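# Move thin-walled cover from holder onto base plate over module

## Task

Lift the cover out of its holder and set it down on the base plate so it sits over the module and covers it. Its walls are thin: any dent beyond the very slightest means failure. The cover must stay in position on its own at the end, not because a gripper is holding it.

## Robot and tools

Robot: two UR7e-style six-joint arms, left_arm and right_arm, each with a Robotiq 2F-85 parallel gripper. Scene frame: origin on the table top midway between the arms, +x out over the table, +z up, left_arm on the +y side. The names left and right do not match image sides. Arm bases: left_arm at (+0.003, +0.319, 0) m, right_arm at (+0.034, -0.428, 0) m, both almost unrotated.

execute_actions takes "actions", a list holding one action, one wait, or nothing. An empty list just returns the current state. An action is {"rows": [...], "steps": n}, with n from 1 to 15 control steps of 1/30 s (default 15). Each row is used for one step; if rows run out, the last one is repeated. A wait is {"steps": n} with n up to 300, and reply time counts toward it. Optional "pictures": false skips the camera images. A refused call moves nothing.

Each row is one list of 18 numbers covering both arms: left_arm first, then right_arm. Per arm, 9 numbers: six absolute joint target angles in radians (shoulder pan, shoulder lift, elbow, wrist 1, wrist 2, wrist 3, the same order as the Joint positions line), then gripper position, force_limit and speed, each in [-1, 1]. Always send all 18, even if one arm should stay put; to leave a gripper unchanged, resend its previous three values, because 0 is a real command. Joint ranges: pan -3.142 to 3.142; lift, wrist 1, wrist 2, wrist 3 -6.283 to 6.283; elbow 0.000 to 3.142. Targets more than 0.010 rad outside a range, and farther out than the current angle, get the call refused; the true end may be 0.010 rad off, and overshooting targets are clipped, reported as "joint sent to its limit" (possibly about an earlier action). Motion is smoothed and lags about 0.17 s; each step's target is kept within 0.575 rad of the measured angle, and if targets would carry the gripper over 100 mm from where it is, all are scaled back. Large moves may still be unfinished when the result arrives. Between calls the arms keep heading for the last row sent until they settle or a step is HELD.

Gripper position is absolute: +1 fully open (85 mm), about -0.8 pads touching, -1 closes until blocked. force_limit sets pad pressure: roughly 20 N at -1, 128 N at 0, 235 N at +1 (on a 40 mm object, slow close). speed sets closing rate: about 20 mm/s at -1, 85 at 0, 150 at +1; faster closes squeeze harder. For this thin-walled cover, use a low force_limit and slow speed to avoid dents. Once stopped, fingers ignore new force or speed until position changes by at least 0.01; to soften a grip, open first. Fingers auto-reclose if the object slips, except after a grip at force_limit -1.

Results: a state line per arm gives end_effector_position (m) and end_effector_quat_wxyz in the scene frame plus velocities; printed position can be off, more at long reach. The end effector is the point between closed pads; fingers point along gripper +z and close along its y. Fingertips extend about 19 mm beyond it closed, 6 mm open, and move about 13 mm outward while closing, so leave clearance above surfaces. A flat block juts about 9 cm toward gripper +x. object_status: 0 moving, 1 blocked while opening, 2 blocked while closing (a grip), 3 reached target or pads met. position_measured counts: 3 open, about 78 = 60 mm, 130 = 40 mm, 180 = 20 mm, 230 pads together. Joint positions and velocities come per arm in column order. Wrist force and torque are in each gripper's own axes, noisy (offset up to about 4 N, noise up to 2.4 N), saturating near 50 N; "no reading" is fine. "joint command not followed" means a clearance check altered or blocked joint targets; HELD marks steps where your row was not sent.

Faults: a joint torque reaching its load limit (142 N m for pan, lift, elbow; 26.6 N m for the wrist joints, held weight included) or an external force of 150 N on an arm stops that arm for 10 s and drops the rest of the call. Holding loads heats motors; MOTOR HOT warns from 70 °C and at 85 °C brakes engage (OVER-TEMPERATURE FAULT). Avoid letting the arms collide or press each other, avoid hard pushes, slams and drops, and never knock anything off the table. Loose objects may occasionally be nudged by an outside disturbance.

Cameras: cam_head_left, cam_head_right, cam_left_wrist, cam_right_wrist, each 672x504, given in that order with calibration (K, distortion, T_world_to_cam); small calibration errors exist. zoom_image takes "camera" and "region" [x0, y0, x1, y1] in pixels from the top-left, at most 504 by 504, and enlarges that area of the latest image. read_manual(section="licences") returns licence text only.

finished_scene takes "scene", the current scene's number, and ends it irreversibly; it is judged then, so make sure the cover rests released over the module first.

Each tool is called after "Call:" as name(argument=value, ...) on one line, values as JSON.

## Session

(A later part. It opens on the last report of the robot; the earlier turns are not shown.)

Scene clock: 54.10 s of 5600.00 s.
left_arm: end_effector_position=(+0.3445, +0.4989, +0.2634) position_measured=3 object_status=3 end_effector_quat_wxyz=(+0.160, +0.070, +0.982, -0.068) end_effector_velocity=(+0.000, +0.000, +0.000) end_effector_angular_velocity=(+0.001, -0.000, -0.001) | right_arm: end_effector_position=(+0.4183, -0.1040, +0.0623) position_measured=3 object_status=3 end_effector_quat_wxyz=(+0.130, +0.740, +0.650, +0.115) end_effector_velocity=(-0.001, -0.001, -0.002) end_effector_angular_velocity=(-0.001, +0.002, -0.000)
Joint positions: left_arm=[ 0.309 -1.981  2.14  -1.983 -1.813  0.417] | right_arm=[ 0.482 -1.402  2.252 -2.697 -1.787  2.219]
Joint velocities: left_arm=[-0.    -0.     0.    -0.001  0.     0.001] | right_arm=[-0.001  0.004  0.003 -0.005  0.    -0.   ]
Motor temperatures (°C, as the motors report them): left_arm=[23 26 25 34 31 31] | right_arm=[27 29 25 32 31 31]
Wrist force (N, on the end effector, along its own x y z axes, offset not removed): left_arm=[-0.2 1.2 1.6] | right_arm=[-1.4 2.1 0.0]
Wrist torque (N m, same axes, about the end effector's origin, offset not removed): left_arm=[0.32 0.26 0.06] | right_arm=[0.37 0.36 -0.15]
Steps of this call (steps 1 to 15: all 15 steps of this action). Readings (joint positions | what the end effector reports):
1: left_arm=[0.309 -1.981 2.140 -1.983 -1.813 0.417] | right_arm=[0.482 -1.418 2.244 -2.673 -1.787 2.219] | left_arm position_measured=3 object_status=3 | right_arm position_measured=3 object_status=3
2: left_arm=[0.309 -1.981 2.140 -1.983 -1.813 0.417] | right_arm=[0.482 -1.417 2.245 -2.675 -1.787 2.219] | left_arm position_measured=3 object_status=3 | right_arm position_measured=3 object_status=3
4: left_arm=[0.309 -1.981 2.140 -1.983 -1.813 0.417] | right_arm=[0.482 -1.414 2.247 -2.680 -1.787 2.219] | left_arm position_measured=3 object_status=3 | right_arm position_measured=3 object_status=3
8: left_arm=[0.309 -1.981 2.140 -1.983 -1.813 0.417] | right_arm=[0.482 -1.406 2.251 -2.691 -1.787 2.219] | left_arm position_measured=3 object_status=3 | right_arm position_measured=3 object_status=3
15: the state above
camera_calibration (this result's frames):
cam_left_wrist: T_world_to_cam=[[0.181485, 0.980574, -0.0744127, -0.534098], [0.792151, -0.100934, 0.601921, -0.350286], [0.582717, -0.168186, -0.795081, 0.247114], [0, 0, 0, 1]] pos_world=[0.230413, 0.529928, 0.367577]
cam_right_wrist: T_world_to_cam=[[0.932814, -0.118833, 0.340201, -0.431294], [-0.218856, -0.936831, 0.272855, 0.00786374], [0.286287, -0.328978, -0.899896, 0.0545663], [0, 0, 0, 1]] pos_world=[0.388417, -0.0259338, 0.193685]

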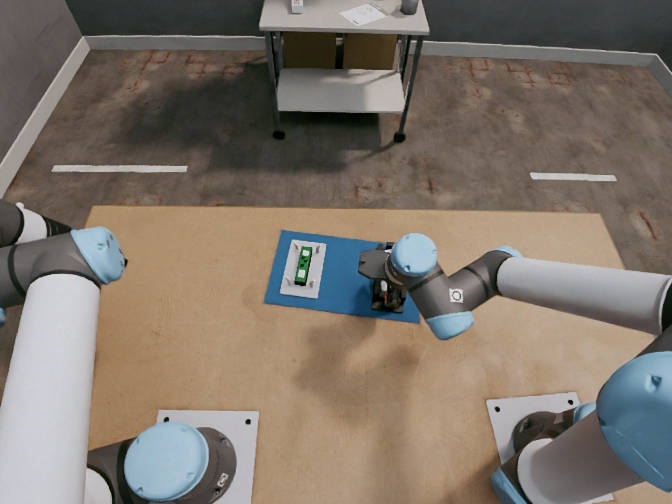

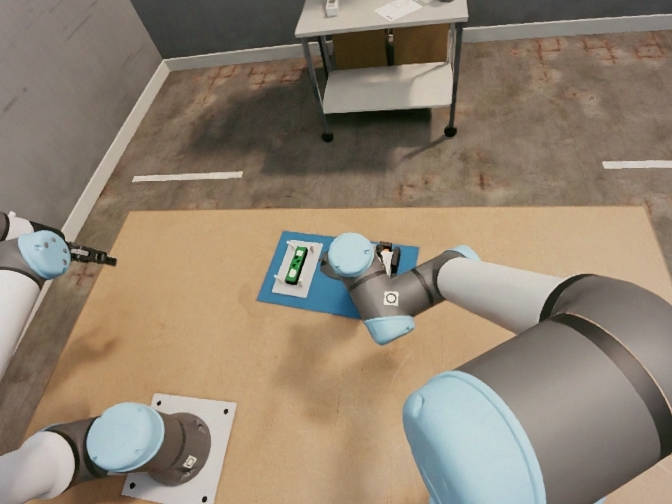

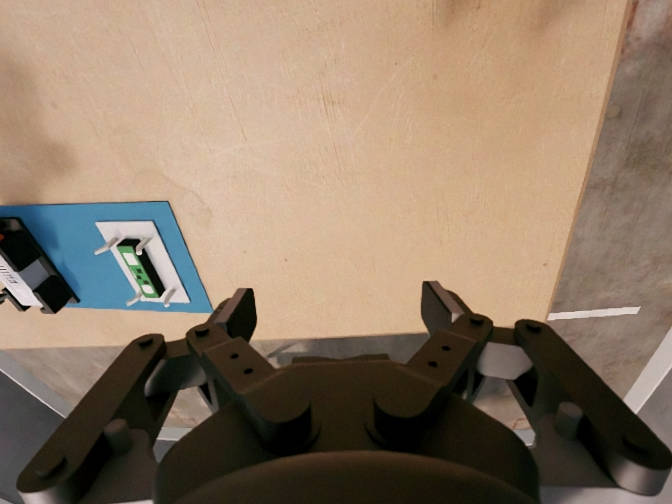

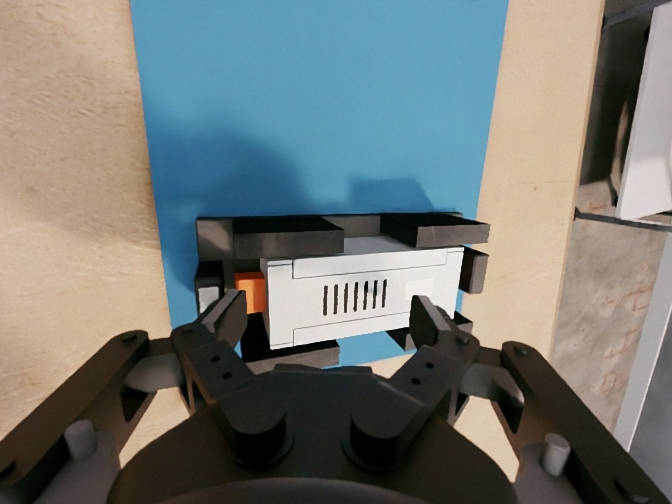

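Call:
execute_actions(actions=[{"rows":[[0.309,-1.981,2.14,-1.983,-1.813,0.417,1,-0.9,0,0.4824,-1.4019,2.2526,-2.6977,-1.7871,2.219,0.45,-0.82,-1]]}], pictures=false)

Call:
execute_actions(actions=[{"steps":30}])

Scene clock: 57.13 s of 5600.00 s.
left_arm: end_effector_position=(+0.3445, +0.4989, +0.2634) position_measured=3 object_status=3 end_effector_quat_wxyz=(+0.160, +0.070, +0.982, -0.068) end_effector_velocity=(-0.000, +0.000, -0.000) end_effector_angular_velocity=(+0.000, +0.001, -0.000) | right_arm: end_effector_position=(+0.4183, -0.1040, +0.0622) position_measured=25 object_status=0 end_effector_quat_wxyz=(+0.130, +0.740, +0.650, +0.115) end_effector_velocity=(-0.000, +0.000, +0.000) end_effector_angular_velocity=(+0.000, -0.000, +0.001)
Joint positions: left_arm=[ 0.309 -1.981  2.14  -1.983 -1.813  0.417] | right_arm=[ 0.482 -1.402  2.253 -2.698 -1.787  2.219]
Joint velocities: left_arm=[-0.     0.001 -0.     0.001  0.001  0.   ] | right_arm=[ 0. -0. -0.  0.  0. -0.]
Motor temperatures (°C, as the motors report them): left_arm=[23 26 25 34 31 31] | right_arm=[27 29 25 32 31 31]
Wrist force (N, on the end effector, along its own x y z axes, offset not removed): left_arm=[0.8 -2.9 -0.6] | right_arm=[0.2 2.4 -0.3]
Wrist torque (N m, same axes, about the end effector's origin, offset not removed): left_arm=[-0.30 0.08 0.19] | right_arm=[0.33 0.04 0.11]
Steps of this call (steps 1 to 15: the robot went on to your last target; steps 16 to 76: nothing new was sent; steps 77 to 91: all 15 steps of this action). Readings (joint positions | what the end effector reports):
77: left_arm=[0.309 -1.981 2.140 -1.983 -1.813 0.417] | right_arm=[0.482 -1.402 2.253 -2.698 -1.787 2.219] | left_arm position_measured=3 object_status=3 | right_arm position_measured=3 object_status=0
78: left_arm=[0.309 -1.981 2.140 -1.983 -1.813 0.417] | right_arm=[0.482 -1.402 2.253 -2.698 -1.787 2.219] | left_arm position_measured=3 object_status=3 | right_arm position_measured=3 object_status=0
80: left_arm=[0.309 -1.981 2.140 -1.983 -1.813 0.417] | right_arm=[0.482 -1.402 2.253 -2.698 -1.787 2.219] | left_arm position_measured=3 object_status=3 | right_arm position_measured=6 object_status=0
84: left_arm=[0.309 -1.981 2.140 -1.983 -1.813 0.417] | right_arm=[0.482 -1.402 2.253 -2.698 -1.787 2.219] | left_arm position_measured=3 object_status=3 | right_arm position_measured=12 object_status=0
91: the state above

Scene clock: 58.13 s of 5600.00 s.
left_arm: end_effector_position=(+0.3445, +0.4989, +0.2634) position_measured=3 object_status=3 end_effector_quat_wxyz=(+0.160, +0.070, +0.982, -0.068) end_effector_velocity=(+0.000, -0.000, +0.000) end_effector_angular_velocity=(-0.001, -0.001, -0.000) | right_arm: end_effector_position=(+0.4182, -0.1040, +0.0621) position_measured=71 object_status=0 end_effector_quat_wxyz=(+0.130, +0.740, +0.650, +0.115) end_effector_velocity=(-0.000, +0.000, +0.000) end_effector_angular_velocity=(-0.000, +0.001, +0.001)
Joint positions: left_arm=[ 0.309 -1.981  2.14  -1.983 -1.813  0.417] | right_arm=[ 0.482 -1.402  2.253 -2.698 -1.787  2.219]
Joint velocities: left_arm=[ 0.     0.    -0.    -0.001 -0.001  0.   ] | right_arm=[ 0.001 -0.001  0.     0.001  0.    -0.   ]
Motor temperatures (°C, as the motors report them): left_arm=[23 26 25 34 31 31] | right_arm=[27 29 25 32 31 31]
Wrist force (N, on the end effector, along its own x y z axes, offset not removed): left_arm=[-0.9 0.3 0.8] | right_arm=[0.3 -20.8 -22.3]
Wrist torque (N m, same axes, about the end effector's origin, offset not removed): left_arm=[0.36 0.19 0.04] | right_arm=[1.42 -0.10 0.05]
Steps of this call (steps 1 to 15: the robot went on to your last target; steps 16 to 30: nothing new was sent). Readings (joint positions | what the end effector reports):
1: left_arm=[0.309 -1.981 2.140 -1.983 -1.813 0.417] | right_arm=[0.482 -1.402 2.253 -2.698 -1.787 2.219] | left_arm position_measured=3 object_status=3 | right_arm position_measured=26 object_status=0
2: left_arm=[0.309 -1.981 2.140 -1.983 -1.813 0.417] | right_arm=[0.482 -1.402 2.253 -2.698 -1.787 2.219] | left_arm position_measured=3 object_status=3 | right_arm position_measured=28 object_status=0
4: left_arm=[0.309 -1.981 2.140 -1.983 -1.813 0.417] | right_arm=[0.482 -1.402 2.253 -2.698 -1.787 2.219] | left_arm position_measured=3 object_status=3 | right_arm position_measured=32 object_status=0
8: left_arm=[0.309 -1.981 2.140 -1.983 -1.813 0.417] | right_arm=[0.482 -1.402 2.253 -2.698 -1.787 2.219] | left_arm position_measured=3 object_status=3 | right_arm position_measured=39 object_status=0
30: the state above
All arms were judged still, so your last target was given up. Only a new action makes them travel on or press farther. Fingers that are still opening or closing keep moving.
camera_calibration (this result's frames):
cam_left_wrist: T_world_to_cam=[[0.181485, 0.980574, -0.0744128, -0.534098], [0.792151, -0.100934, 0.601921, -0.350286], [0.582717, -0.168186, -0.795081, 0.247114], [0, 0, 0, 1]] pos_world=[0.230413, 0.529928, 0.367577]
cam_right_wrist: T_world_to_cam=[[0.932915, -0.1188, 0.339935, -0.431152], [-0.218724, -0.936863, 0.272852, 0.00785218], [0.286057, -0.328899, -0.899998, 0.0545057], [0, 0, 0, 1]] pos_world=[0.388354, -0.0259375, 0.193476]

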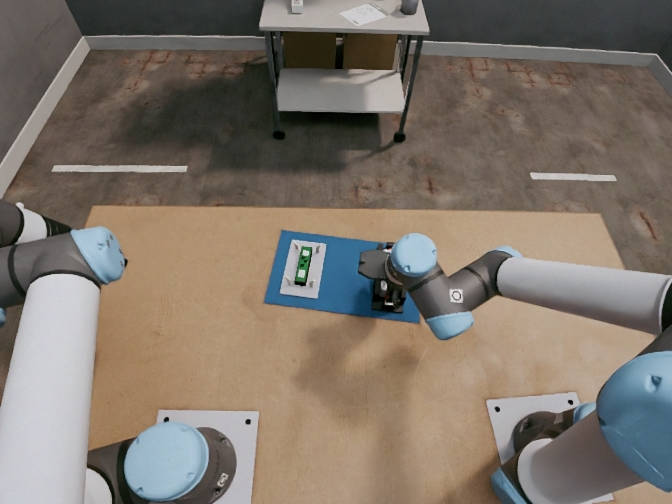

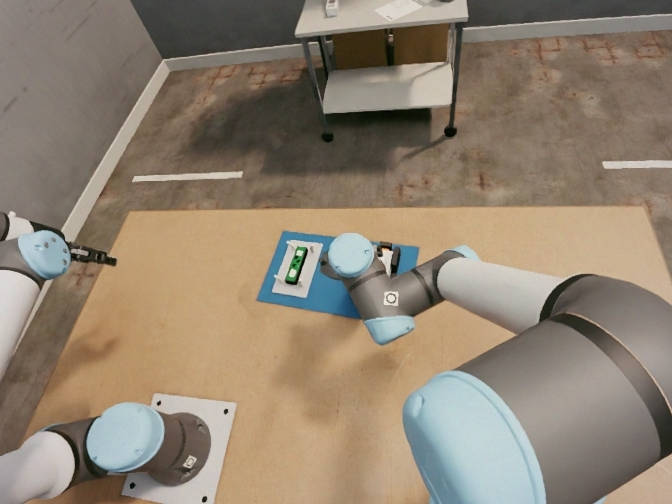

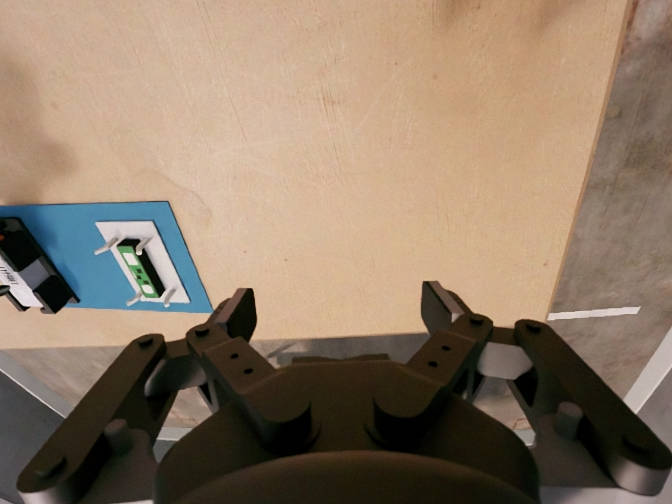

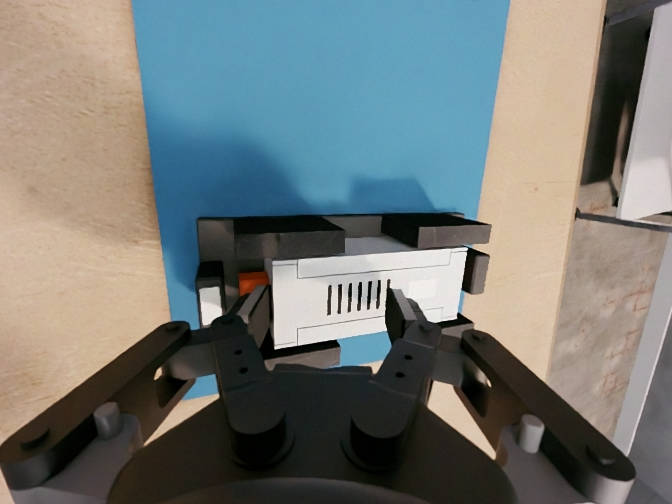

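Call:
execute_actions(actions=[{"rows":[[0.309,-1.981,2.14,-1.983,-1.813,0.417,1,-0.9,0,0.4824,-1.407,2.25,-2.69,-1.7871,2.219,0.45,-0.82,-1],[0.309,-1.981,2.14,-1.983,-1.813,0.417,1,-0.9,0,0.4824,-1.407,2.25,-2.69,-1.7871,2.219,0.45,-0.82,-1],[0.309,-1.981,2.14,-1.983,-1.813,0.417,1,-0.9,0,0.4824,-1.407,2.25,-2.69,-1.7871,2.219,0.45,-0.82,-1],[0.309,-1.981,2.14,-1.983,-1.813,0.417,1,-0.9,0,0.4824,-1.4122,2.2474,-2.6822,-1.7871,2.219,0.45,-0.82,-1],[0.309,-1.981,2.14,-1.983,-1.813,0.417,1,-0.9,0,0.4824,-1.4122,2.2474,-2.6822,-1.7871,2.219,0.45,-0.82,-1],[0.309,-1.981,2.14,-1.983,-1.813,0.417,1,-0.9,0,0.4824,-1.4122,2.2474,-2.6822,-1.7871,2.219,0.45,-0.82,-1],[0.309,-1.981,2.14,-1.983,-1.813,0.417,1,-0.9,0,0.4824,-1.4173,2.2448,-2.6745,-1.7871,2.219,0.45,-0.82,-1],[0.309,-1.981,2.14,-1.983,-1.813,0.417,1,-0.9,0,0.4824,-1.4173,2.2448,-2.6745,-1.7871,2.219,0.45,-0.82,-1],[0.309,-1.981,2.14,-1.983,-1.813,0.417,1,-0.9,0,0.4824,-1.4173,2.2448,-2.6745,-1.7871,2.219,0.45,-0.82,-1],[0.309,-1.981,2.14,-1.983,-1.813,0.417,1,-0.9,0,0.4824,-1.4225,2.242,-2.6665,-1.7871,2.219,0.45,-0.82,-1]]}])

Scene clock: 66.97 s of 5600.00 s.
left_arm: end_effector_position=(+0.3445, +0.4989, +0.2634) position_measured=3 object_status=3 end_effector_quat_wxyz=(+0.160, +0.070, +0.982, -0.068) end_effector_velocity=(+0.000, -0.000, +0.000) end_effector_angular_velocity=(-0.001, -0.001, -0.001) | right_arm: end_effector_position=(+0.4187, -0.1038, +0.0711) position_measured=71 object_status=2 end_effector_quat_wxyz=(+0.130, +0.740, +0.650, +0.115) end_effector_velocity=(+0.000, +0.001, +0.008) end_effector_angular_velocity=(+0.001, -0.000, +0.001)
Joint positions: left_arm=[ 0.309 -1.981  2.14  -1.983 -1.813  0.417] | right_arm=[ 0.482 -1.421  2.243 -2.669 -1.787  2.219]
Joint velocities: left_arm=[-0.    -0.     0.    -0.    -0.001 -0.   ] | right_arm=[ 0.001 -0.017 -0.01   0.026  0.001  0.   ]
Motor temperatures (°C, as the motors report them): left_arm=[23 26 25 34 31 31] | right_arm=[27 29 25 32 31 31]
Wrist force (N, on the end effector, along its own x y z axes, offset not removed): left_arm=[-0.7 -2.2 1.8] | right_arm=[0.0 -21.4 3.4]
Wrist torque (N m, same axes, about the end effector's origin, offset not removed): left_arm=[-0.20 0.15 -0.01] | right_arm=[1.07 0.13 0.02]
Steps of this call (steps 1 to 90: nothing new was sent; then 5.33 s passed at rest; steps 91 to 105: all 15 steps of this action). Readings (joint positions | what the end effector reports):
91: left_arm=[0.309 -1.981 2.140 -1.983 -1.813 0.417] | right_arm=[0.482 -1.402 2.253 -2.698 -1.787 2.219] | left_arm position_measured=3 object_status=3 | right_arm position_measured=71 object_status=2
92: left_arm=[0.309 -1.981 2.140 -1.983 -1.813 0.417] | right_arm=[0.482 -1.403 2.252 -2.696 -1.787 2.219] | left_arm position_measured=3 object_status=3 | right_arm position_measured=71 object_status=2
94: left_arm=[0.309 -1.981 2.140 -1.983 -1.813 0.417] | right_arm=[0.482 -1.405 2.251 -2.693 -1.787 2.219] | left_arm position_measured=3 object_status=3 | right_arm position_measured=71 object_status=2
98: left_arm=[0.309 -1.981 2.140 -1.983 -1.813 0.417] | right_arm=[0.482 -1.411 2.248 -2.683 -1.787 2.219] | left_arm position_measured=3 object_status=3 | right_arm position_measured=71 object_status=2
105: the state above
camera_calibration (this result's frames):
cam_left_wrist: T_world_to_cam=[[0.181485, 0.980574, -0.0744129, -0.534098], [0.792151, -0.100934, 0.601921, -0.350287], [0.582717, -0.168186, -0.795081, 0.247114], [0, 0, 0, 1]] pos_world=[0.230413, 0.529928, 0.367577]
cam_right_wrist: T_world_to_cam=[[0.932817, -0.11883, 0.340193, -0.434545], [-0.218849, -0.936833, 0.272854, 0.00575108], [0.286281, -0.328974, -0.8999, 0.0623807], [0, 0, 0, 1]] pos_world=[0.388751, -0.0257275, 0.202396]

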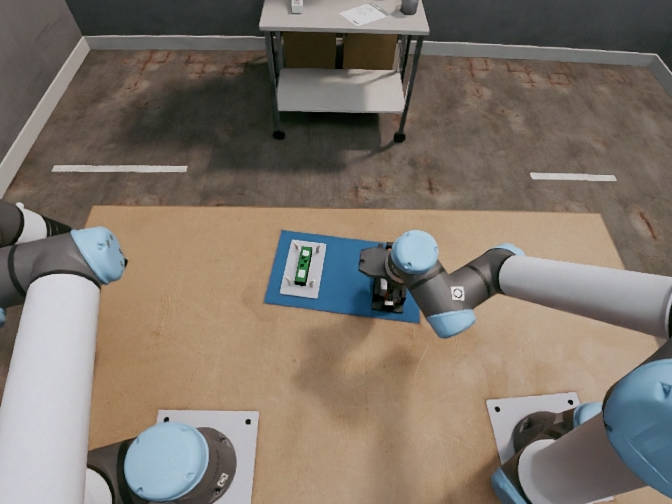

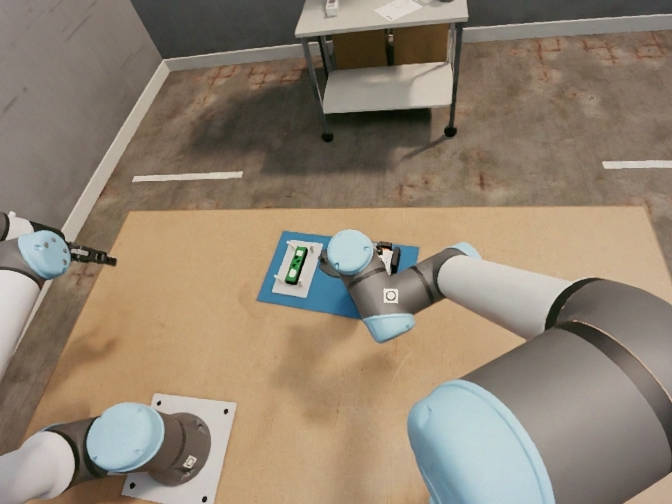

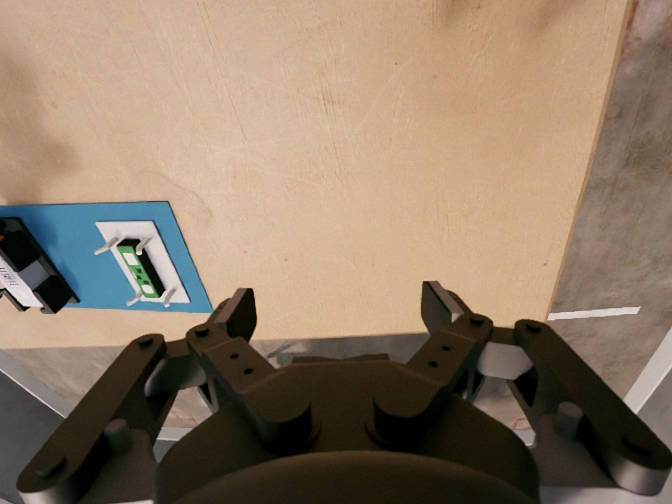

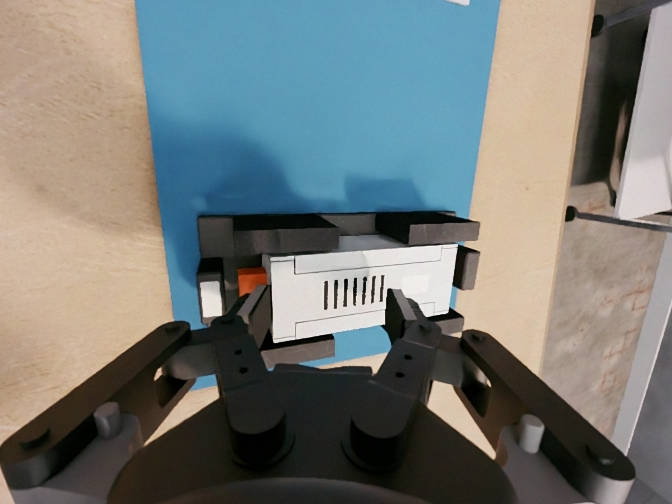

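Call:
execute_actions(actions=[{"rows":[[0.309,-1.981,2.14,-1.983,-1.813,0.417,1,-0.9,0,0.4824,-1.4276,2.2393,-2.6587,-1.7871,2.219,0.41,-0.85,-1],[0.309,-1.981,2.14,-1.983,-1.813,0.417,1,-0.9,0,0.4824,-1.4276,2.2393,-2.6587,-1.7871,2.219,0.41,-0.85,-1],[0.309,-1.981,2.14,-1.983,-1.813,0.417,1,-0.9,0,0.4824,-1.4276,2.2393,-2.6587,-1.7871,2.219,0.41,-0.85,-1],[0.309,-1.981,2.14,-1.983,-1.813,0.417,1,-0.9,0,0.4824,-1.4327,2.2366,-2.6509,-1.7871,2.219,0.41,-0.85,-1],[0.309,-1.981,2.14,-1.983,-1.813,0.417,1,-0.9,0,0.4824,-1.4327,2.2366,-2.6509,-1.7871,2.219,0.41,-0.85,-1],[0.309,-1.981,2.14,-1.983,-1.813,0.417,1,-0.9,0,0.4824,-1.4327,2.2366,-2.6509,-1.7871,2.219,0.41,-0.85,-1],[0.309,-1.981,2.14,-1.983,-1.813,0.417,1,-0.9,0,0.4824,-1.4379,2.2338,-2.6429,-1.7871,2.219,0.41,-0.85,-1],[0.309,-1.981,2.14,-1.983,-1.813,0.417,1,-0.9,0,0.4824,-1.4379,2.2338,-2.6429,-1.7871,2.219,0.41,-0.85,-1],[0.309,-1.981,2.14,-1.983,-1.813,0.417,1,-0.9,0,0.4824,-1.4379,2.2338,-2.6429,-1.7871,2.219,0.41,-0.85,-1],[0.309,-1.981,2.14,-1.983,-1.813,0.417,1,-0.9,0,0.4824,-1.443,2.231,-2.635,-1.7871,2.219,0.41,-0.85,-1]]}])

Scene clock: 76.50 s of 5600.00 s.
left_arm: end_effector_position=(+0.3445, +0.4989, +0.2634) position_measured=3 object_status=3 end_effector_quat_wxyz=(+0.160, +0.070, +0.982, -0.068) end_effector_velocity=(+0.000, -0.000, -0.000) end_effector_angular_velocity=(-0.000, +0.001, +0.000) | right_arm: end_effector_position=(+0.4189, -0.1036, +0.0809) position_measured=76 object_status=0 end_effector_quat_wxyz=(+0.130, +0.740, +0.650, +0.115) end_effector_velocity=(-0.001, -0.001, +0.007) end_effector_angular_velocity=(-0.003, +0.002, +0.000)
Joint positions: left_arm=[ 0.309 -1.981  2.14  -1.983 -1.813  0.417] | right_arm=[ 0.482 -1.441  2.232 -2.637 -1.787  2.219]
Joint velocities: left_arm=[-0.     0.001  0.     0.    -0.    -0.   ] | right_arm=[ 0.001 -0.016 -0.007  0.026 -0.001  0.   ]
Motor temperatures (°C, as the motors report them): left_arm=[23 26 25 34 31 31] | right_arm=[27 29 25 32 31 31]
Wrist force (N, on the end effector, along its own x y z axes, offset not removed): left_arm=[2.0 1.3 -1.4] | right_arm=[3.0 -17.8 2.3]
Wrist torque (N m, same axes, about the end effector's origin, offset not removed): left_arm=[0.31 -0.17 -0.05] | right_arm=[1.16 -0.48 -0.11]
Steps of this call (steps 1 to 15: the robot went on to your last target; steps 16 to 90: nothing new was sent; then 6.03 s passed at rest; steps 91 to 105: all 15 steps of this action). Readings (joint positions | what the end effector reports):
91: left_arm=[0.309 -1.981 2.140 -1.983 -1.813 0.417] | right_arm=[0.482 -1.423 2.242 -2.666 -1.787 2.219] | left_arm position_measured=3 object_status=3 | right_arm position_measured=71 object_status=0
92: left_arm=[0.309 -1.981 2.140 -1.983 -1.813 0.417] | right_arm=[0.482 -1.424 2.241 -2.665 -1.787 2.219] | left_arm position_measured=3 object_status=3 | right_arm position_measured=71 object_status=0
94: left_arm=[0.309 -1.981 2.140 -1.983 -1.813 0.417] | right_arm=[0.482 -1.426 2.240 -2.662 -1.787 2.219] | left_arm position_measured=3 object_status=3 | right_arm position_measured=74 object_status=0
98: left_arm=[0.309 -1.981 2.140 -1.983 -1.813 0.417] | right_arm=[0.482 -1.432 2.237 -2.652 -1.787 2.219] | left_arm position_measured=3 object_status=3 | right_arm position_measured=76 object_status=0
105: the state above
camera_calibration (this result's frames):
cam_left_wrist: T_world_to_cam=[[0.181485, 0.980574, -0.0744127, -0.534098], [0.792151, -0.100934, 0.601921, -0.350286], [0.582717, -0.168186, -0.795081, 0.247114], [0, 0, 0, 1]] pos_world=[0.230413, 0.529928, 0.367577]
cam_right_wrist: T_world_to_cam=[[0.932771, -0.118851, 0.340312, -0.438112], [-0.218897, -0.936838, 0.272796, 0.00330339], [0.286396, -0.32895, -0.899872, 0.0711322], [0, 0, 0, 1]] pos_world=[0.38901, -0.0255765, 0.212204]

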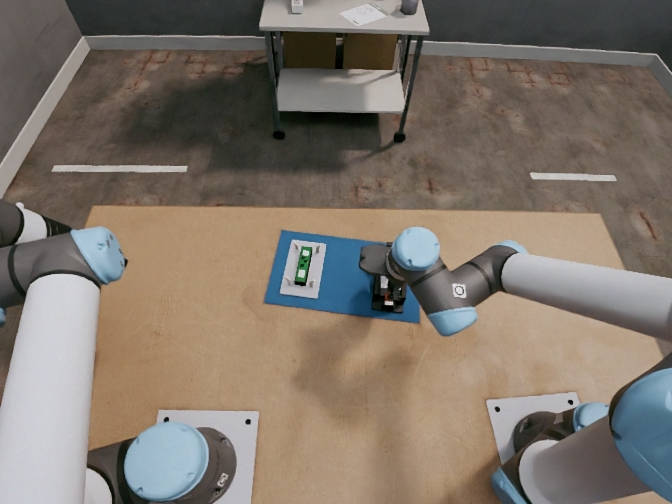

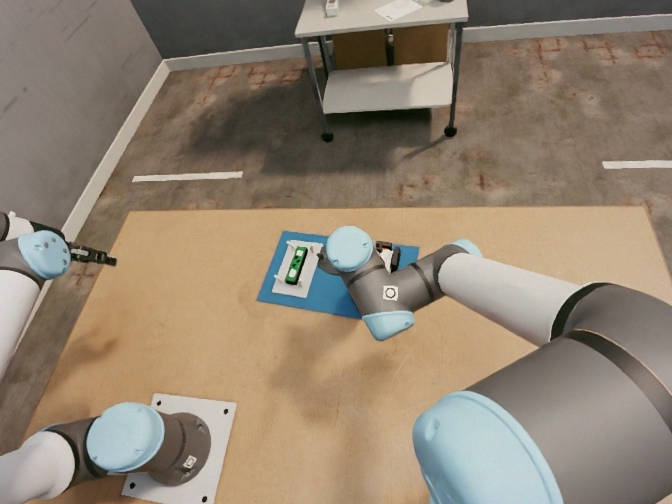

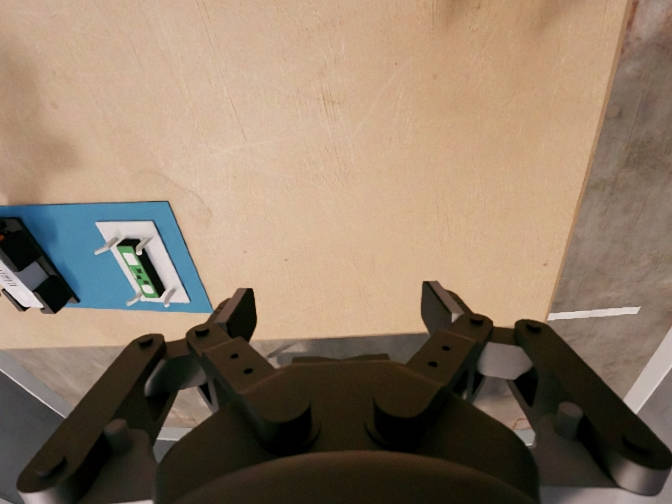

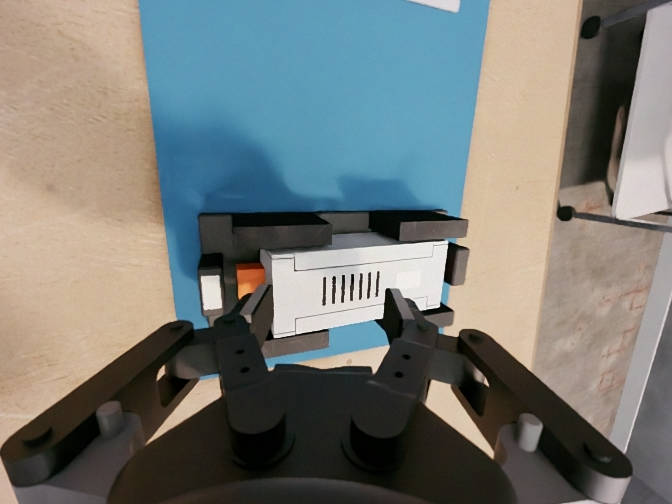

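Working. Up to .096 (+ a bit).

Call:
execute_actions(actions=[{"rows":[[0.309,-1.981,2.14,-1.983,-1.813,0.417,1,-0.9,0,0.4824,-1.449,2.2276,-2.6256,-1.7871,2.219,0.37,-0.85,-1],[0.309,-1.981,2.14,-1.983,-1.813,0.417,1,-0.9,0,0.4824,-1.449,2.2276,-2.6256,-1.7871,2.219,0.37,-0.85,-1],[0.309,-1.981,2.14,-1.983,-1.813,0.417,1,-0.9,0,0.4824,-1.455,2.2242,-2.6162,-1.7871,2.219,0.37,-0.85,-1],[0.309,-1.981,2.14,-1.983,-1.813,0.417,1,-0.9,0,0.4824,-1.455,2.2242,-2.6162,-1.7871,2.219,0.37,-0.85,-1],[0.309,-1.981,2.14,-1.983,-1.813,0.417,1,-0.9,0,0.4824,-1.455,2.2242,-2.6162,-1.7871,2.219,0.37,-0.85,-1],[0.309,-1.981,2.14,-1.983,-1.813,0.417,1,-0.9,0,0.4824,-1.461,2.2208,-2.6068,-1.7871,2.219,0.37,-0.85,-1],[0.309,-1.981,2.14,-1.983,-1.813,0.417,1,-0.9,0,0.4824,-1.461,2.2208,-2.6068,-1.7871,2.219,0.37,-0.85,-1],[0.309,-1.981,2.14,-1.983,-1.813,0.417,1,-0.9,0,0.4824,-1.467,2.2174,-2.5974,-1.7871,2.219,0.37,-0.85,-1],[0.309,-1.981,2.14,-1.983,-1.813,0.417,1,-0.9,0,0.4824,-1.467,2.2174,-2.5974,-1.7871,2.219,0.37,-0.85,-1],[0.309,-1.981,2.14,-1.983,-1.813,0.417,1,-0.9,0,0.4824,-1.467,2.2174,-2.5974,-1.7871,2.219,0.37,-0.85,-1],[0.309,-1.981,2.14,-1.983,-1.813,0.417,1,-0.9,0,0.4824,-1.474,2.2134,-2.5864,-1.7871,2.219,0.37,-0.85,-1]]}])

Call:
zoom_image(camera="cam_right_wrist", region=[180,190,480,370])

Scene clock: 88.37 s of 5600.00 s.
left_arm: end_effector_position=(+0.3445, +0.4989, +0.2634) position_measured=3 object_status=3 end_effector_quat_wxyz=(+0.160, +0.070, +0.982, -0.068) end_effector_velocity=(+0.000, +0.000, +0.000) end_effector_angular_velocity=(+0.001, -0.001, -0.000) | right_arm: end_effector_position=(+0.4190, -0.1036, +0.0953) position_measured=82 object_status=3 end_effector_quat_wxyz=(+0.130, +0.740, +0.650, +0.115) end_effector_velocity=(+0.001, -0.000, +0.016) end_effector_angular_velocity=(-0.000, -0.002, -0.000)
Joint positions: left_arm=[ 0.309 -1.981  2.14  -1.983 -1.813  0.417] | right_arm=[ 0.482 -1.471  2.215 -2.591 -1.787  2.219]
Joint velocities: left_arm=[-0.     0.    -0.    -0.001  0.     0.   ] | right_arm=[-0.    -0.032 -0.019  0.05  -0.001 -0.   ]
Motor temperatures (°C, as the motors report them): left_arm=[23 26 25 34 31 31] | right_arm=[27 29 25 32 31 31]
Wrist force (N, on the end effector, along its own x y z axes, offset not removed): left_arm=[-2.3 -1.4 -1.4] | right_arm=[1.7 4.6 -2.7]
Wrist torque (N m, same axes, about the end effector's origin, offset not removed): left_arm=[0.07 0.52 0.09] | right_arm=[0.93 -0.09 -0.16]
Steps of this call (steps 1 to 15: the robot went on to your last target; steps 16 to 90: nothing new was sent; then 8.37 s passed at rest; steps 91 to 105: all 15 steps of this action). Readings (joint positions | what the end effector reports):
91: left_arm=[0.309 -1.981 2.140 -1.983 -1.813 0.417] | right_arm=[0.482 -1.443 2.231 -2.635 -1.787 2.219] | left_arm position_measured=3 object_status=3 | right_arm position_measured=77 object_status=0
92: left_arm=[0.309 -1.981 2.140 -1.983 -1.813 0.417] | right_arm=[0.482 -1.444 2.231 -2.633 -1.787 2.219] | left_arm position_measured=3 object_status=3 | right_arm position_measured=77 object_status=0
94: left_arm=[0.309 -1.981 2.140 -1.983 -1.813 0.417] | right_arm=[0.482 -1.448 2.229 -2.627 -1.787 2.219] | left_arm position_measured=3 object_status=3 | right_arm position_measured=80 object_status=0
98: left_arm=[0.309 -1.981 2.140 -1.983 -1.813 0.417] | right_arm=[0.482 -1.456 2.224 -2.615 -1.787 2.219] | left_arm position_measured=3 object_status=3 | right_arm position_measured=82 object_status=0
105: the state above
camera_calibration (this result's frames):
cam_left_wrist: T_world_to_cam=[[0.181485, 0.980574, -0.0744129, -0.534098], [0.792151, -0.100934, 0.601921, -0.350287], [0.582717, -0.168186, -0.795081, 0.247114], [0, 0, 0, 1]] pos_world=[0.230413, 0.529928, 0.367577]
cam_right_wrist: T_world_to_cam=[[0.932805, -0.118859, 0.340216, -0.443105], [-0.218879, -0.936834, 0.272827, -0.000586402], [0.286298, -0.328961, -0.899899, 0.0841753], [0, 0, 0, 1]] pos_world=[0.389103, -0.0255262, 0.226661]

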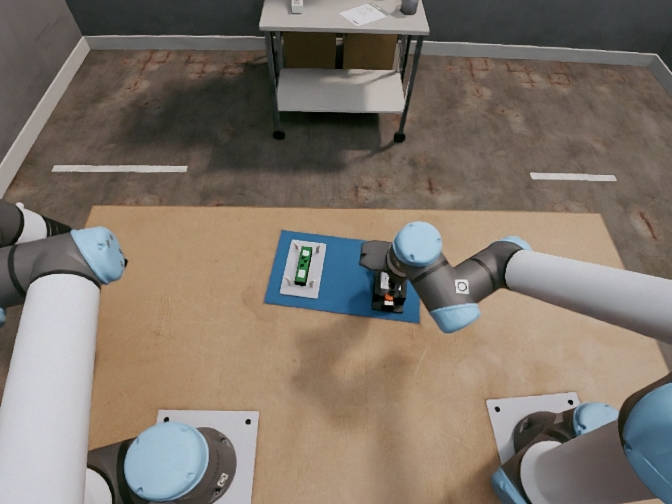

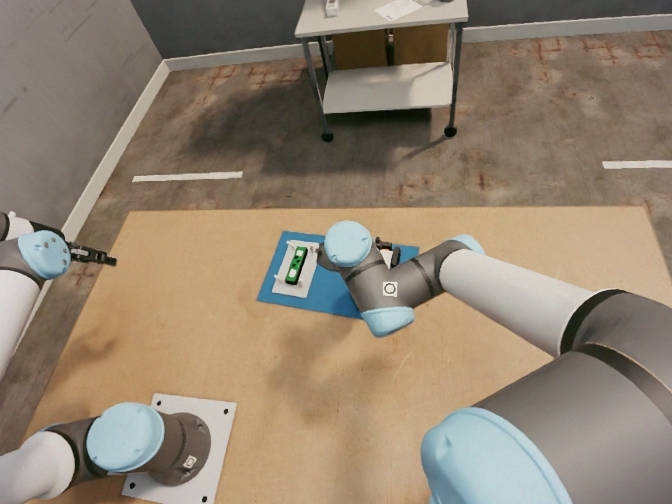

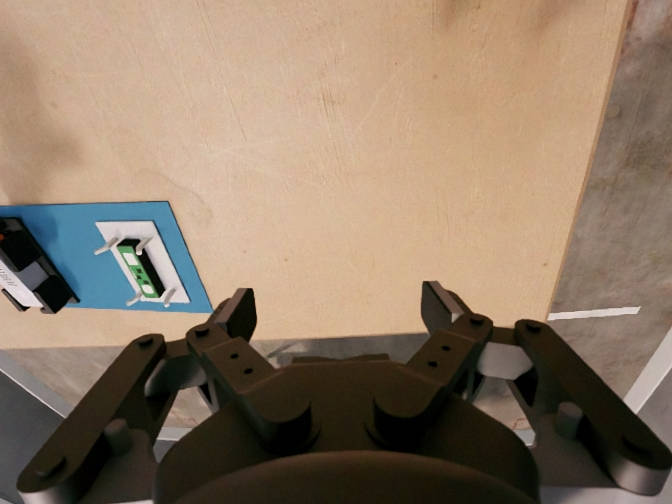

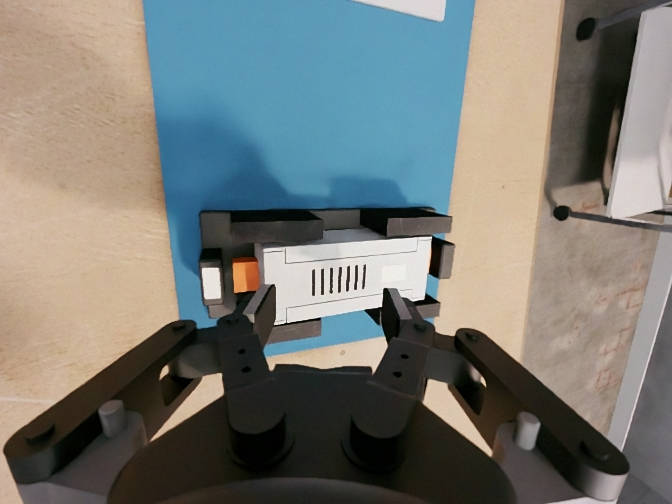

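Region (180, 190, 480, 370) of cam_right_wrist's 672x504 image, scaled by 1.680, with more detail than that image has; it fills the top 302 rows of this view, and the rest is white.

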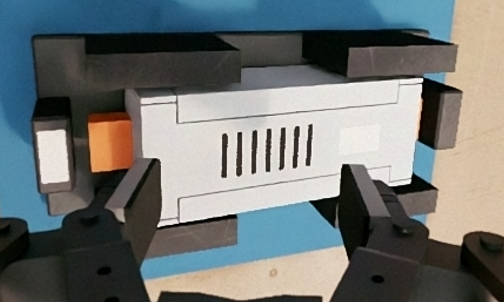

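Call:
execute_actions(actions=[{"rows":[[0.309,-1.981,2.14,-1.983,-1.813,0.417,1,-0.9,0,0.4824,-1.474,2.2134,-2.5864,-1.7871,2.219,0.9,-0.85,0]]}], pictures=false)

Call:
execute_actions(actions=[{"rows":[[0.309,-1.981,2.14,-1.983,-1.813,0.417,1,-0.9,0,0.4824,-1.443,2.231,-2.635,-1.7871,2.219,0.9,-0.85,0],[0.309,-1.981,2.14,-1.983,-1.813,0.417,1,-0.9,0,0.4824,-1.443,2.231,-2.635,-1.7871,2.219,0.9,-0.85,0],[0.309,-1.981,2.14,-1.983,-1.813,0.417,1,-0.9,0,0.4824,-1.443,2.231,-2.635,-1.7871,2.219,0.9,-0.85,0],[0.309,-1.981,2.14,-1.983,-1.813,0.417,1,-0.9,0,0.4824,-1.4276,2.2393,-2.6587,-1.7871,2.219,0.9,-0.85,0],[0.309,-1.981,2.14,-1.983,-1.813,0.417,1,-0.9,0,0.4824,-1.4276,2.2393,-2.6587,-1.7871,2.219,0.9,-0.85,0],[0.309,-1.981,2.14,-1.983,-1.813,0.417,1,-0.9,0,0.4824,-1.4276,2.2393,-2.6587,-1.7871,2.219,0.9,-0.85,0],[0.309,-1.981,2.14,-1.983,-1.813,0.417,1,-0.9,0,0.4824,-1.4143,2.2463,-2.679,-1.7871,2.219,0.9,-0.85,0]]}], pictures=false)

Call:
execute_actions(actions=[{"rows":[[0.309,-1.981,2.14,-1.983,-1.813,0.417,1,-0.9,0,0.4824,-1.4143,2.2463,-2.679,-1.7871,2.219,0.4,-0.83,-1]]}], pictures=false)

Call:
execute_actions(actions=[{"steps":30}])

Scene clock: 99.60 s of 5600.00 s.
left_arm: end_effector_position=(+0.3445, +0.4989, +0.2634) position_measured=3 object_status=3 end_effector_quat_wxyz=(+0.160, +0.070, +0.982, -0.068) end_effector_velocity=(-0.000, +0.000, -0.000) end_effector_angular_velocity=(+0.001, +0.002, +0.000) | right_arm: end_effector_position=(+0.4190, -0.1036, +0.0968) position_measured=16 object_status=0 end_effector_quat_wxyz=(+0.130, +0.740, +0.650, +0.115) end_effector_velocity=(+0.001, -0.000, +0.001) end_effector_angular_velocity=(-0.000, -0.001, -0.001)
Joint positions: left_arm=[ 0.309 -1.981  2.14  -1.983 -1.813  0.417] | right_arm=[ 0.482 -1.474  2.213 -2.586 -1.787  2.219]
Joint velocities: left_arm=[ 0.    -0.     0.     0.001  0.001  0.   ] | right_arm=[-0.001 -0.    -0.002  0.001 -0.001  0.   ]
Motor temperatures (°C, as the motors report them): left_arm=[23 26 25 34 31 31] | right_arm=[27 29 25 32 31 31]
Wrist force (N, on the end effector, along its own x y z axes, offset not removed): left_arm=[2.5 -2.4 0.8] | right_arm=[-4.3 1.1 -0.6]
Wrist torque (N m, same axes, about the end effector's origin, offset not removed): left_arm=[0.01 -0.32 0.18] | right_arm=[0.31 0.77 -0.25]
Steps of this call (steps 1 to 15: the robot went on to your last target; steps 16 to 90: nothing new was sent; then 7.73 s passed at rest; steps 91 to 105: all 15 steps of this action). Readings (joint positions | what the end effector reports):
91: left_arm=[0.309 -1.981 2.140 -1.983 -1.813 0.417] | right_arm=[0.482 -1.474 2.213 -2.586 -1.787 2.219] | left_arm position_measured=3 object_status=3 | right_arm position_measured=82 object_status=0
92: left_arm=[0.309 -1.981 2.140 -1.983 -1.813 0.417] | right_arm=[0.482 -1.474 2.213 -2.586 -1.787 2.219] | left_arm position_measured=3 object_status=3 | right_arm position_measured=81 object_status=0
94: left_arm=[0.309 -1.981 2.140 -1.983 -1.813 0.417] | right_arm=[0.482 -1.474 2.213 -2.586 -1.787 2.219] | left_arm position_measured=3 object_status=3 | right_arm position_measured=72 object_status=0
98: left_arm=[0.309 -1.981 2.140 -1.983 -1.813 0.417] | right_arm=[0.482 -1.474 2.213 -2.586 -1.787 2.219] | left_arm position_measured=3 object_status=3 | right_arm position_measured=43 object_status=0
105: the state above

Scene clock: 100.10 s of 5600.00 s.
left_arm: end_effector_position=(+0.3445, +0.4989, +0.2634) position_measured=3 object_status=3 end_effector_quat_wxyz=(+0.160, +0.070, +0.982, -0.068) end_effector_velocity=(+0.001, -0.000, +0.000) end_effector_angular_velocity=(-0.002, -0.002, -0.000) | right_arm: end_effector_position=(+0.4186, -0.1038, +0.0686) position_measured=16 object_status=3 end_effector_quat_wxyz=(+0.130, +0.740, +0.650, +0.115) end_effector_velocity=(-0.001, -0.001, -0.009) end_effector_angular_velocity=(-0.003, +0.003, -0.001)
Joint positions: left_arm=[ 0.309 -1.981  2.14  -1.983 -1.813  0.417] | right_arm=[ 0.482 -1.416  2.245 -2.677 -1.787  2.219]
Joint velocities: left_arm=[ 0.     0.001 -0.    -0.002 -0.003 -0.   ] | right_arm=[-0.001  0.017  0.01  -0.024 -0.001  0.   ]
Motor temperatures (°C, as the motors report them): left_arm=[23 26 25 34 31 31] | right_arm=[27 29 25 32 31 31]
Wrist force (N, on the end effector, along its own x y z axes, offset not removed): left_arm=[-2.6 -1.2 2.8] | right_arm=[-1.1 -1.0 -0.7]
Wrist torque (N m, same axes, about the end effector's origin, offset not removed): left_arm=[-0.01 0.59 0.21] | right_arm=[-0.02 0.27 -0.15]
Steps of this call (steps 1 to 15: all 15 steps of this action). Readings (joint positions | what the end effector reports):
1: left_arm=[0.309 -1.981 2.140 -1.983 -1.813 0.417] | right_arm=[0.482 -1.474 2.214 -2.587 -1.787 2.219] | left_arm position_measured=3 object_status=3 | right_arm position_measured=16 object_status=0
2: left_arm=[0.309 -1.981 2.140 -1.983 -1.813 0.417] | right_arm=[0.482 -1.469 2.217 -2.594 -1.787 2.219] | left_arm position_measured=3 object_status=3 | right_arm position_measured=16 object_status=0
4: left_arm=[0.309 -1.981 2.140 -1.983 -1.813 0.417] | right_arm=[0.482 -1.456 2.224 -2.614 -1.787 2.219] | left_arm position_measured=3 object_status=3 | right_arm position_measured=16 object_status=0
8: left_arm=[0.309 -1.981 2.140 -1.983 -1.813 0.417] | right_arm=[0.482 -1.432 2.237 -2.651 -1.787 2.219] | left_arm position_measured=3 object_status=3 | right_arm position_measured=16 object_status=3
15: the state above

Scene clock: 100.60 s of 5600.00 s.
left_arm: end_effector_position=(+0.3445, +0.4989, +0.2634) position_measured=3 object_status=3 end_effector_quat_wxyz=(+0.160, +0.070, +0.982, -0.068) end_effector_velocity=(+0.000, +0.000, +0.000) end_effector_angular_velocity=(+0.001, -0.001, +0.000) | right_arm: end_effector_position=(+0.4185, -0.1039, +0.0679) position_measured=37 object_status=0 end_effector_quat_wxyz=(+0.130, +0.740, +0.650, +0.115) end_effector_velocity=(+0.000, -0.000, +0.000) end_effector_angular_velocity=(+0.000, +0.000, -0.001)
Joint positions: left_arm=[ 0.309 -1.981  2.14  -1.983 -1.813  0.417] | right_arm=[ 0.482 -1.414  2.246 -2.679 -1.787  2.219]
Joint velocities: left_arm=[-0.     0.     0.    -0.001  0.001 -0.   ] | right_arm=[-0.001 -0.    -0.001  0.001  0.     0.   ]
Motor temperatures (°C, as the motors report them): left_arm=[23 26 25 34 31 31] | right_arm=[27 29 25 32 31 31]
Wrist force (N, on the end effector, along its own x y z axes, offset not removed): left_arm=[-0.5 -1.1 2.0] | right_arm=[-2.3 3.0 -0.6]
Wrist torque (N m, same axes, about the end effector's origin, offset not removed): left_arm=[-0.12 0.34 0.13] | right_arm=[0.71 0.41 -0.01]
Steps of this call (steps 1 to 15: all 15 steps of this action). Readings (joint positions | what the end effector reports):
1: left_arm=[0.309 -1.981 2.140 -1.983 -1.813 0.417] | right_arm=[0.482 -1.415 2.246 -2.677 -1.787 2.219] | left_arm position_measured=3 object_status=3 | right_arm position_measured=16 object_status=0
2: left_arm=[0.309 -1.981 2.140 -1.983 -1.813 0.417] | right_arm=[0.482 -1.415 2.246 -2.678 -1.787 2.219] | left_arm position_measured=3 object_status=3 | right_arm position_measured=16 object_status=0
4: left_arm=[0.309 -1.981 2.140 -1.983 -1.813 0.417] | right_arm=[0.482 -1.415 2.246 -2.678 -1.787 2.219] | left_arm position_measured=3 object_status=3 | right_arm position_measured=18 object_status=0
8: left_arm=[0.309 -1.981 2.140 -1.983 -1.813 0.417] | right_arm=[0.482 -1.414 2.246 -2.679 -1.787 2.219] | left_arm position_measured=3 object_status=3 | right_arm position_measured=25 object_status=0
15: the state above

Scene clock: 101.60 s of 5600.00 s.
left_arm: end_effector_position=(+0.3445, +0.4989, +0.2634) position_measured=3 object_status=3 end_effector_quat_wxyz=(+0.160, +0.070, +0.982, -0.068) end_effector_velocity=(+0.000, -0.000, +0.000) end_effector_angular_velocity=(-0.001, -0.001, -0.001) | right_arm: end_effector_position=(+0.4184, -0.1039, +0.0678) position_measured=77 object_status=2 end_effector_quat_wxyz=(+0.130, +0.740, +0.650, +0.115) end_effector_velocity=(-0.001, -0.001, -0.001) end_effector_angular_velocity=(-0.003, +0.001, -0.000)
Joint positions: left_arm=[ 0.309 -1.981  2.14  -1.983 -1.813  0.417] | right_arm=[ 0.482 -1.414  2.246 -2.679 -1.787  2.219]
Joint velocities: left_arm=[-0.    -0.     0.    -0.001 -0.001  0.001] | right_arm=[ 0.     0.     0.002  0.001 -0.002  0.   ]
Motor temperatures (°C, as the motors report them): left_arm=[23 26 25 34 31 31] | right_arm=[27 29 25 32 31 31]
Wrist force (N, on the end effector, along its own x y z axes, offset not removed): left_arm=[-3.0 -3.9 0.1] | right_arm=[0.1 -29.1 -21.1]
Wrist torque (N m, same axes, about the end effector's origin, offset not removed): left_arm=[-0.55 0.65 0.24] | right_arm=[1.14 -0.04 0.03]
Steps of this call (steps 1 to 15: the robot went on to your last target; steps 16 to 30: nothing new was sent). Readings (joint positions | what the end effector reports):
1: left_arm=[0.309 -1.981 2.140 -1.983 -1.813 0.417] | right_arm=[0.482 -1.414 2.246 -2.679 -1.787 2.219] | left_arm position_measured=3 object_status=3 | right_arm position_measured=39 object_status=0
2: left_arm=[0.309 -1.981 2.140 -1.983 -1.813 0.417] | right_arm=[0.482 -1.414 2.246 -2.679 -1.787 2.219] | left_arm position_measured=3 object_status=3 | right_arm position_measured=41 object_status=0
4: left_arm=[0.309 -1.981 2.140 -1.983 -1.813 0.417] | right_arm=[0.482 -1.414 2.246 -2.679 -1.787 2.219] | left_arm position_measured=3 object_status=3 | right_arm position_measured=44 object_status=0
8: left_arm=[0.309 -1.981 2.140 -1.983 -1.813 0.417] | right_arm=[0.482 -1.414 2.246 -2.679 -1.787 2.219] | left_arm position_measured=3 object_status=3 | right_arm position_measured=52 object_status=0
30: the state above
All arms were judged still, so your last target was given up. Only a new action makes them travel on or press farther. Fingers that are still opening or closing keep moving.
camera_calibration (this result's frames):
cam_left_wrist: T_world_to_cam=[[0.181486, 0.980574, -0.0744129, -0.534098], [0.792151, -0.100934, 0.601921, -0.350286], [0.582717, -0.168186, -0.795081, 0.247114], [0, 0, 0, 1]] pos_world=[0.230413, 0.529928, 0.367577]
cam_right_wrist: T_world_to_cam=[[0.932952, -0.118745, 0.339853, -0.433255], [-0.218689, -0.936825, 0.27301, 0.00641499], [0.285965, -0.329027, -0.899981, 0.0596464], [0, 0, 0, 1]] pos_world=[0.388553, -0.0258119, 0.199173]

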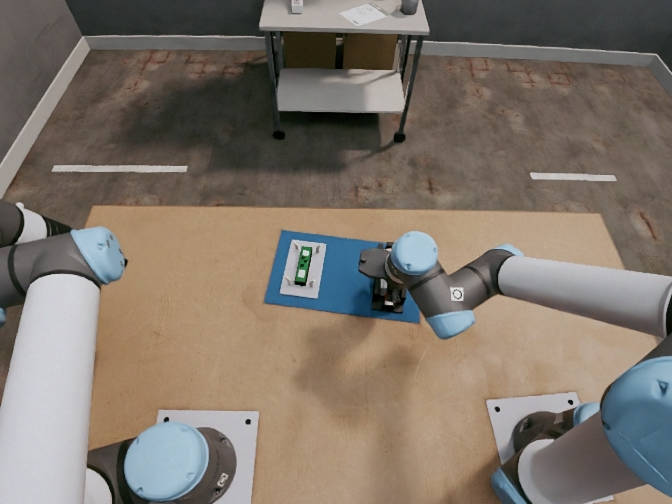

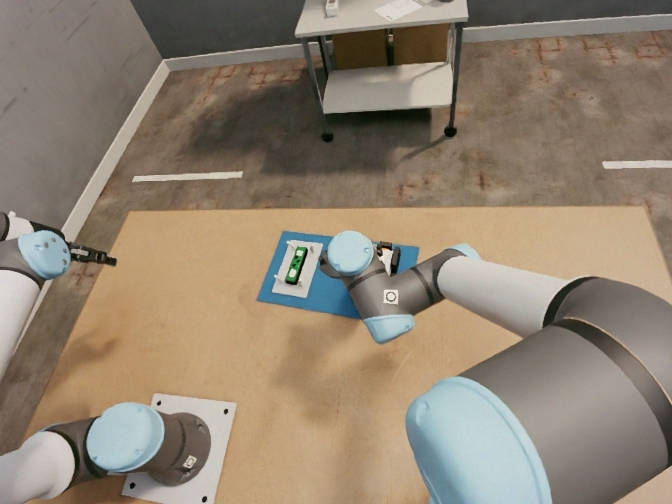

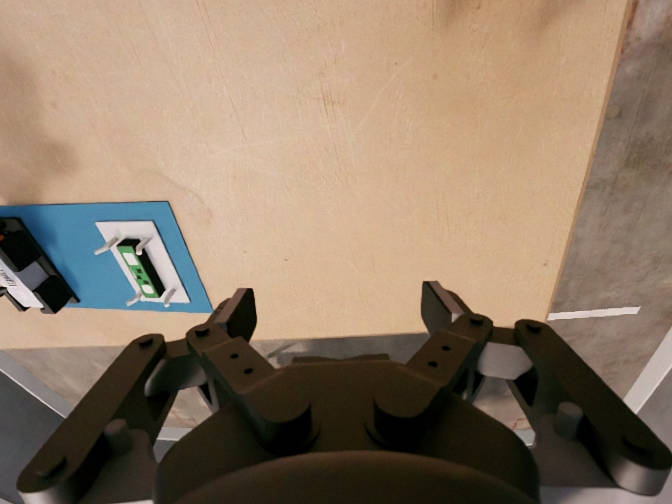

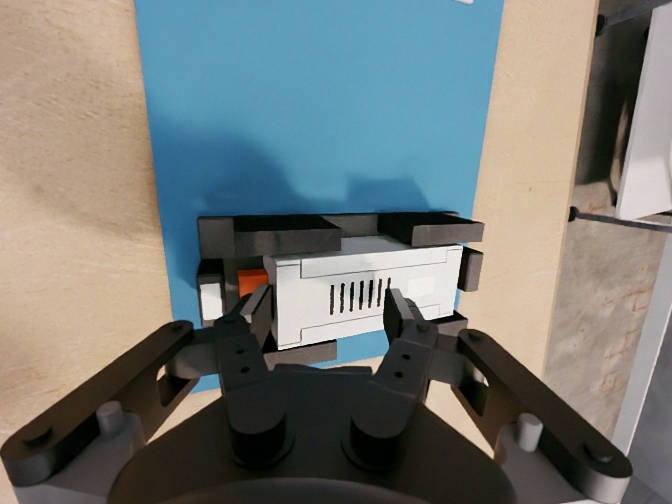

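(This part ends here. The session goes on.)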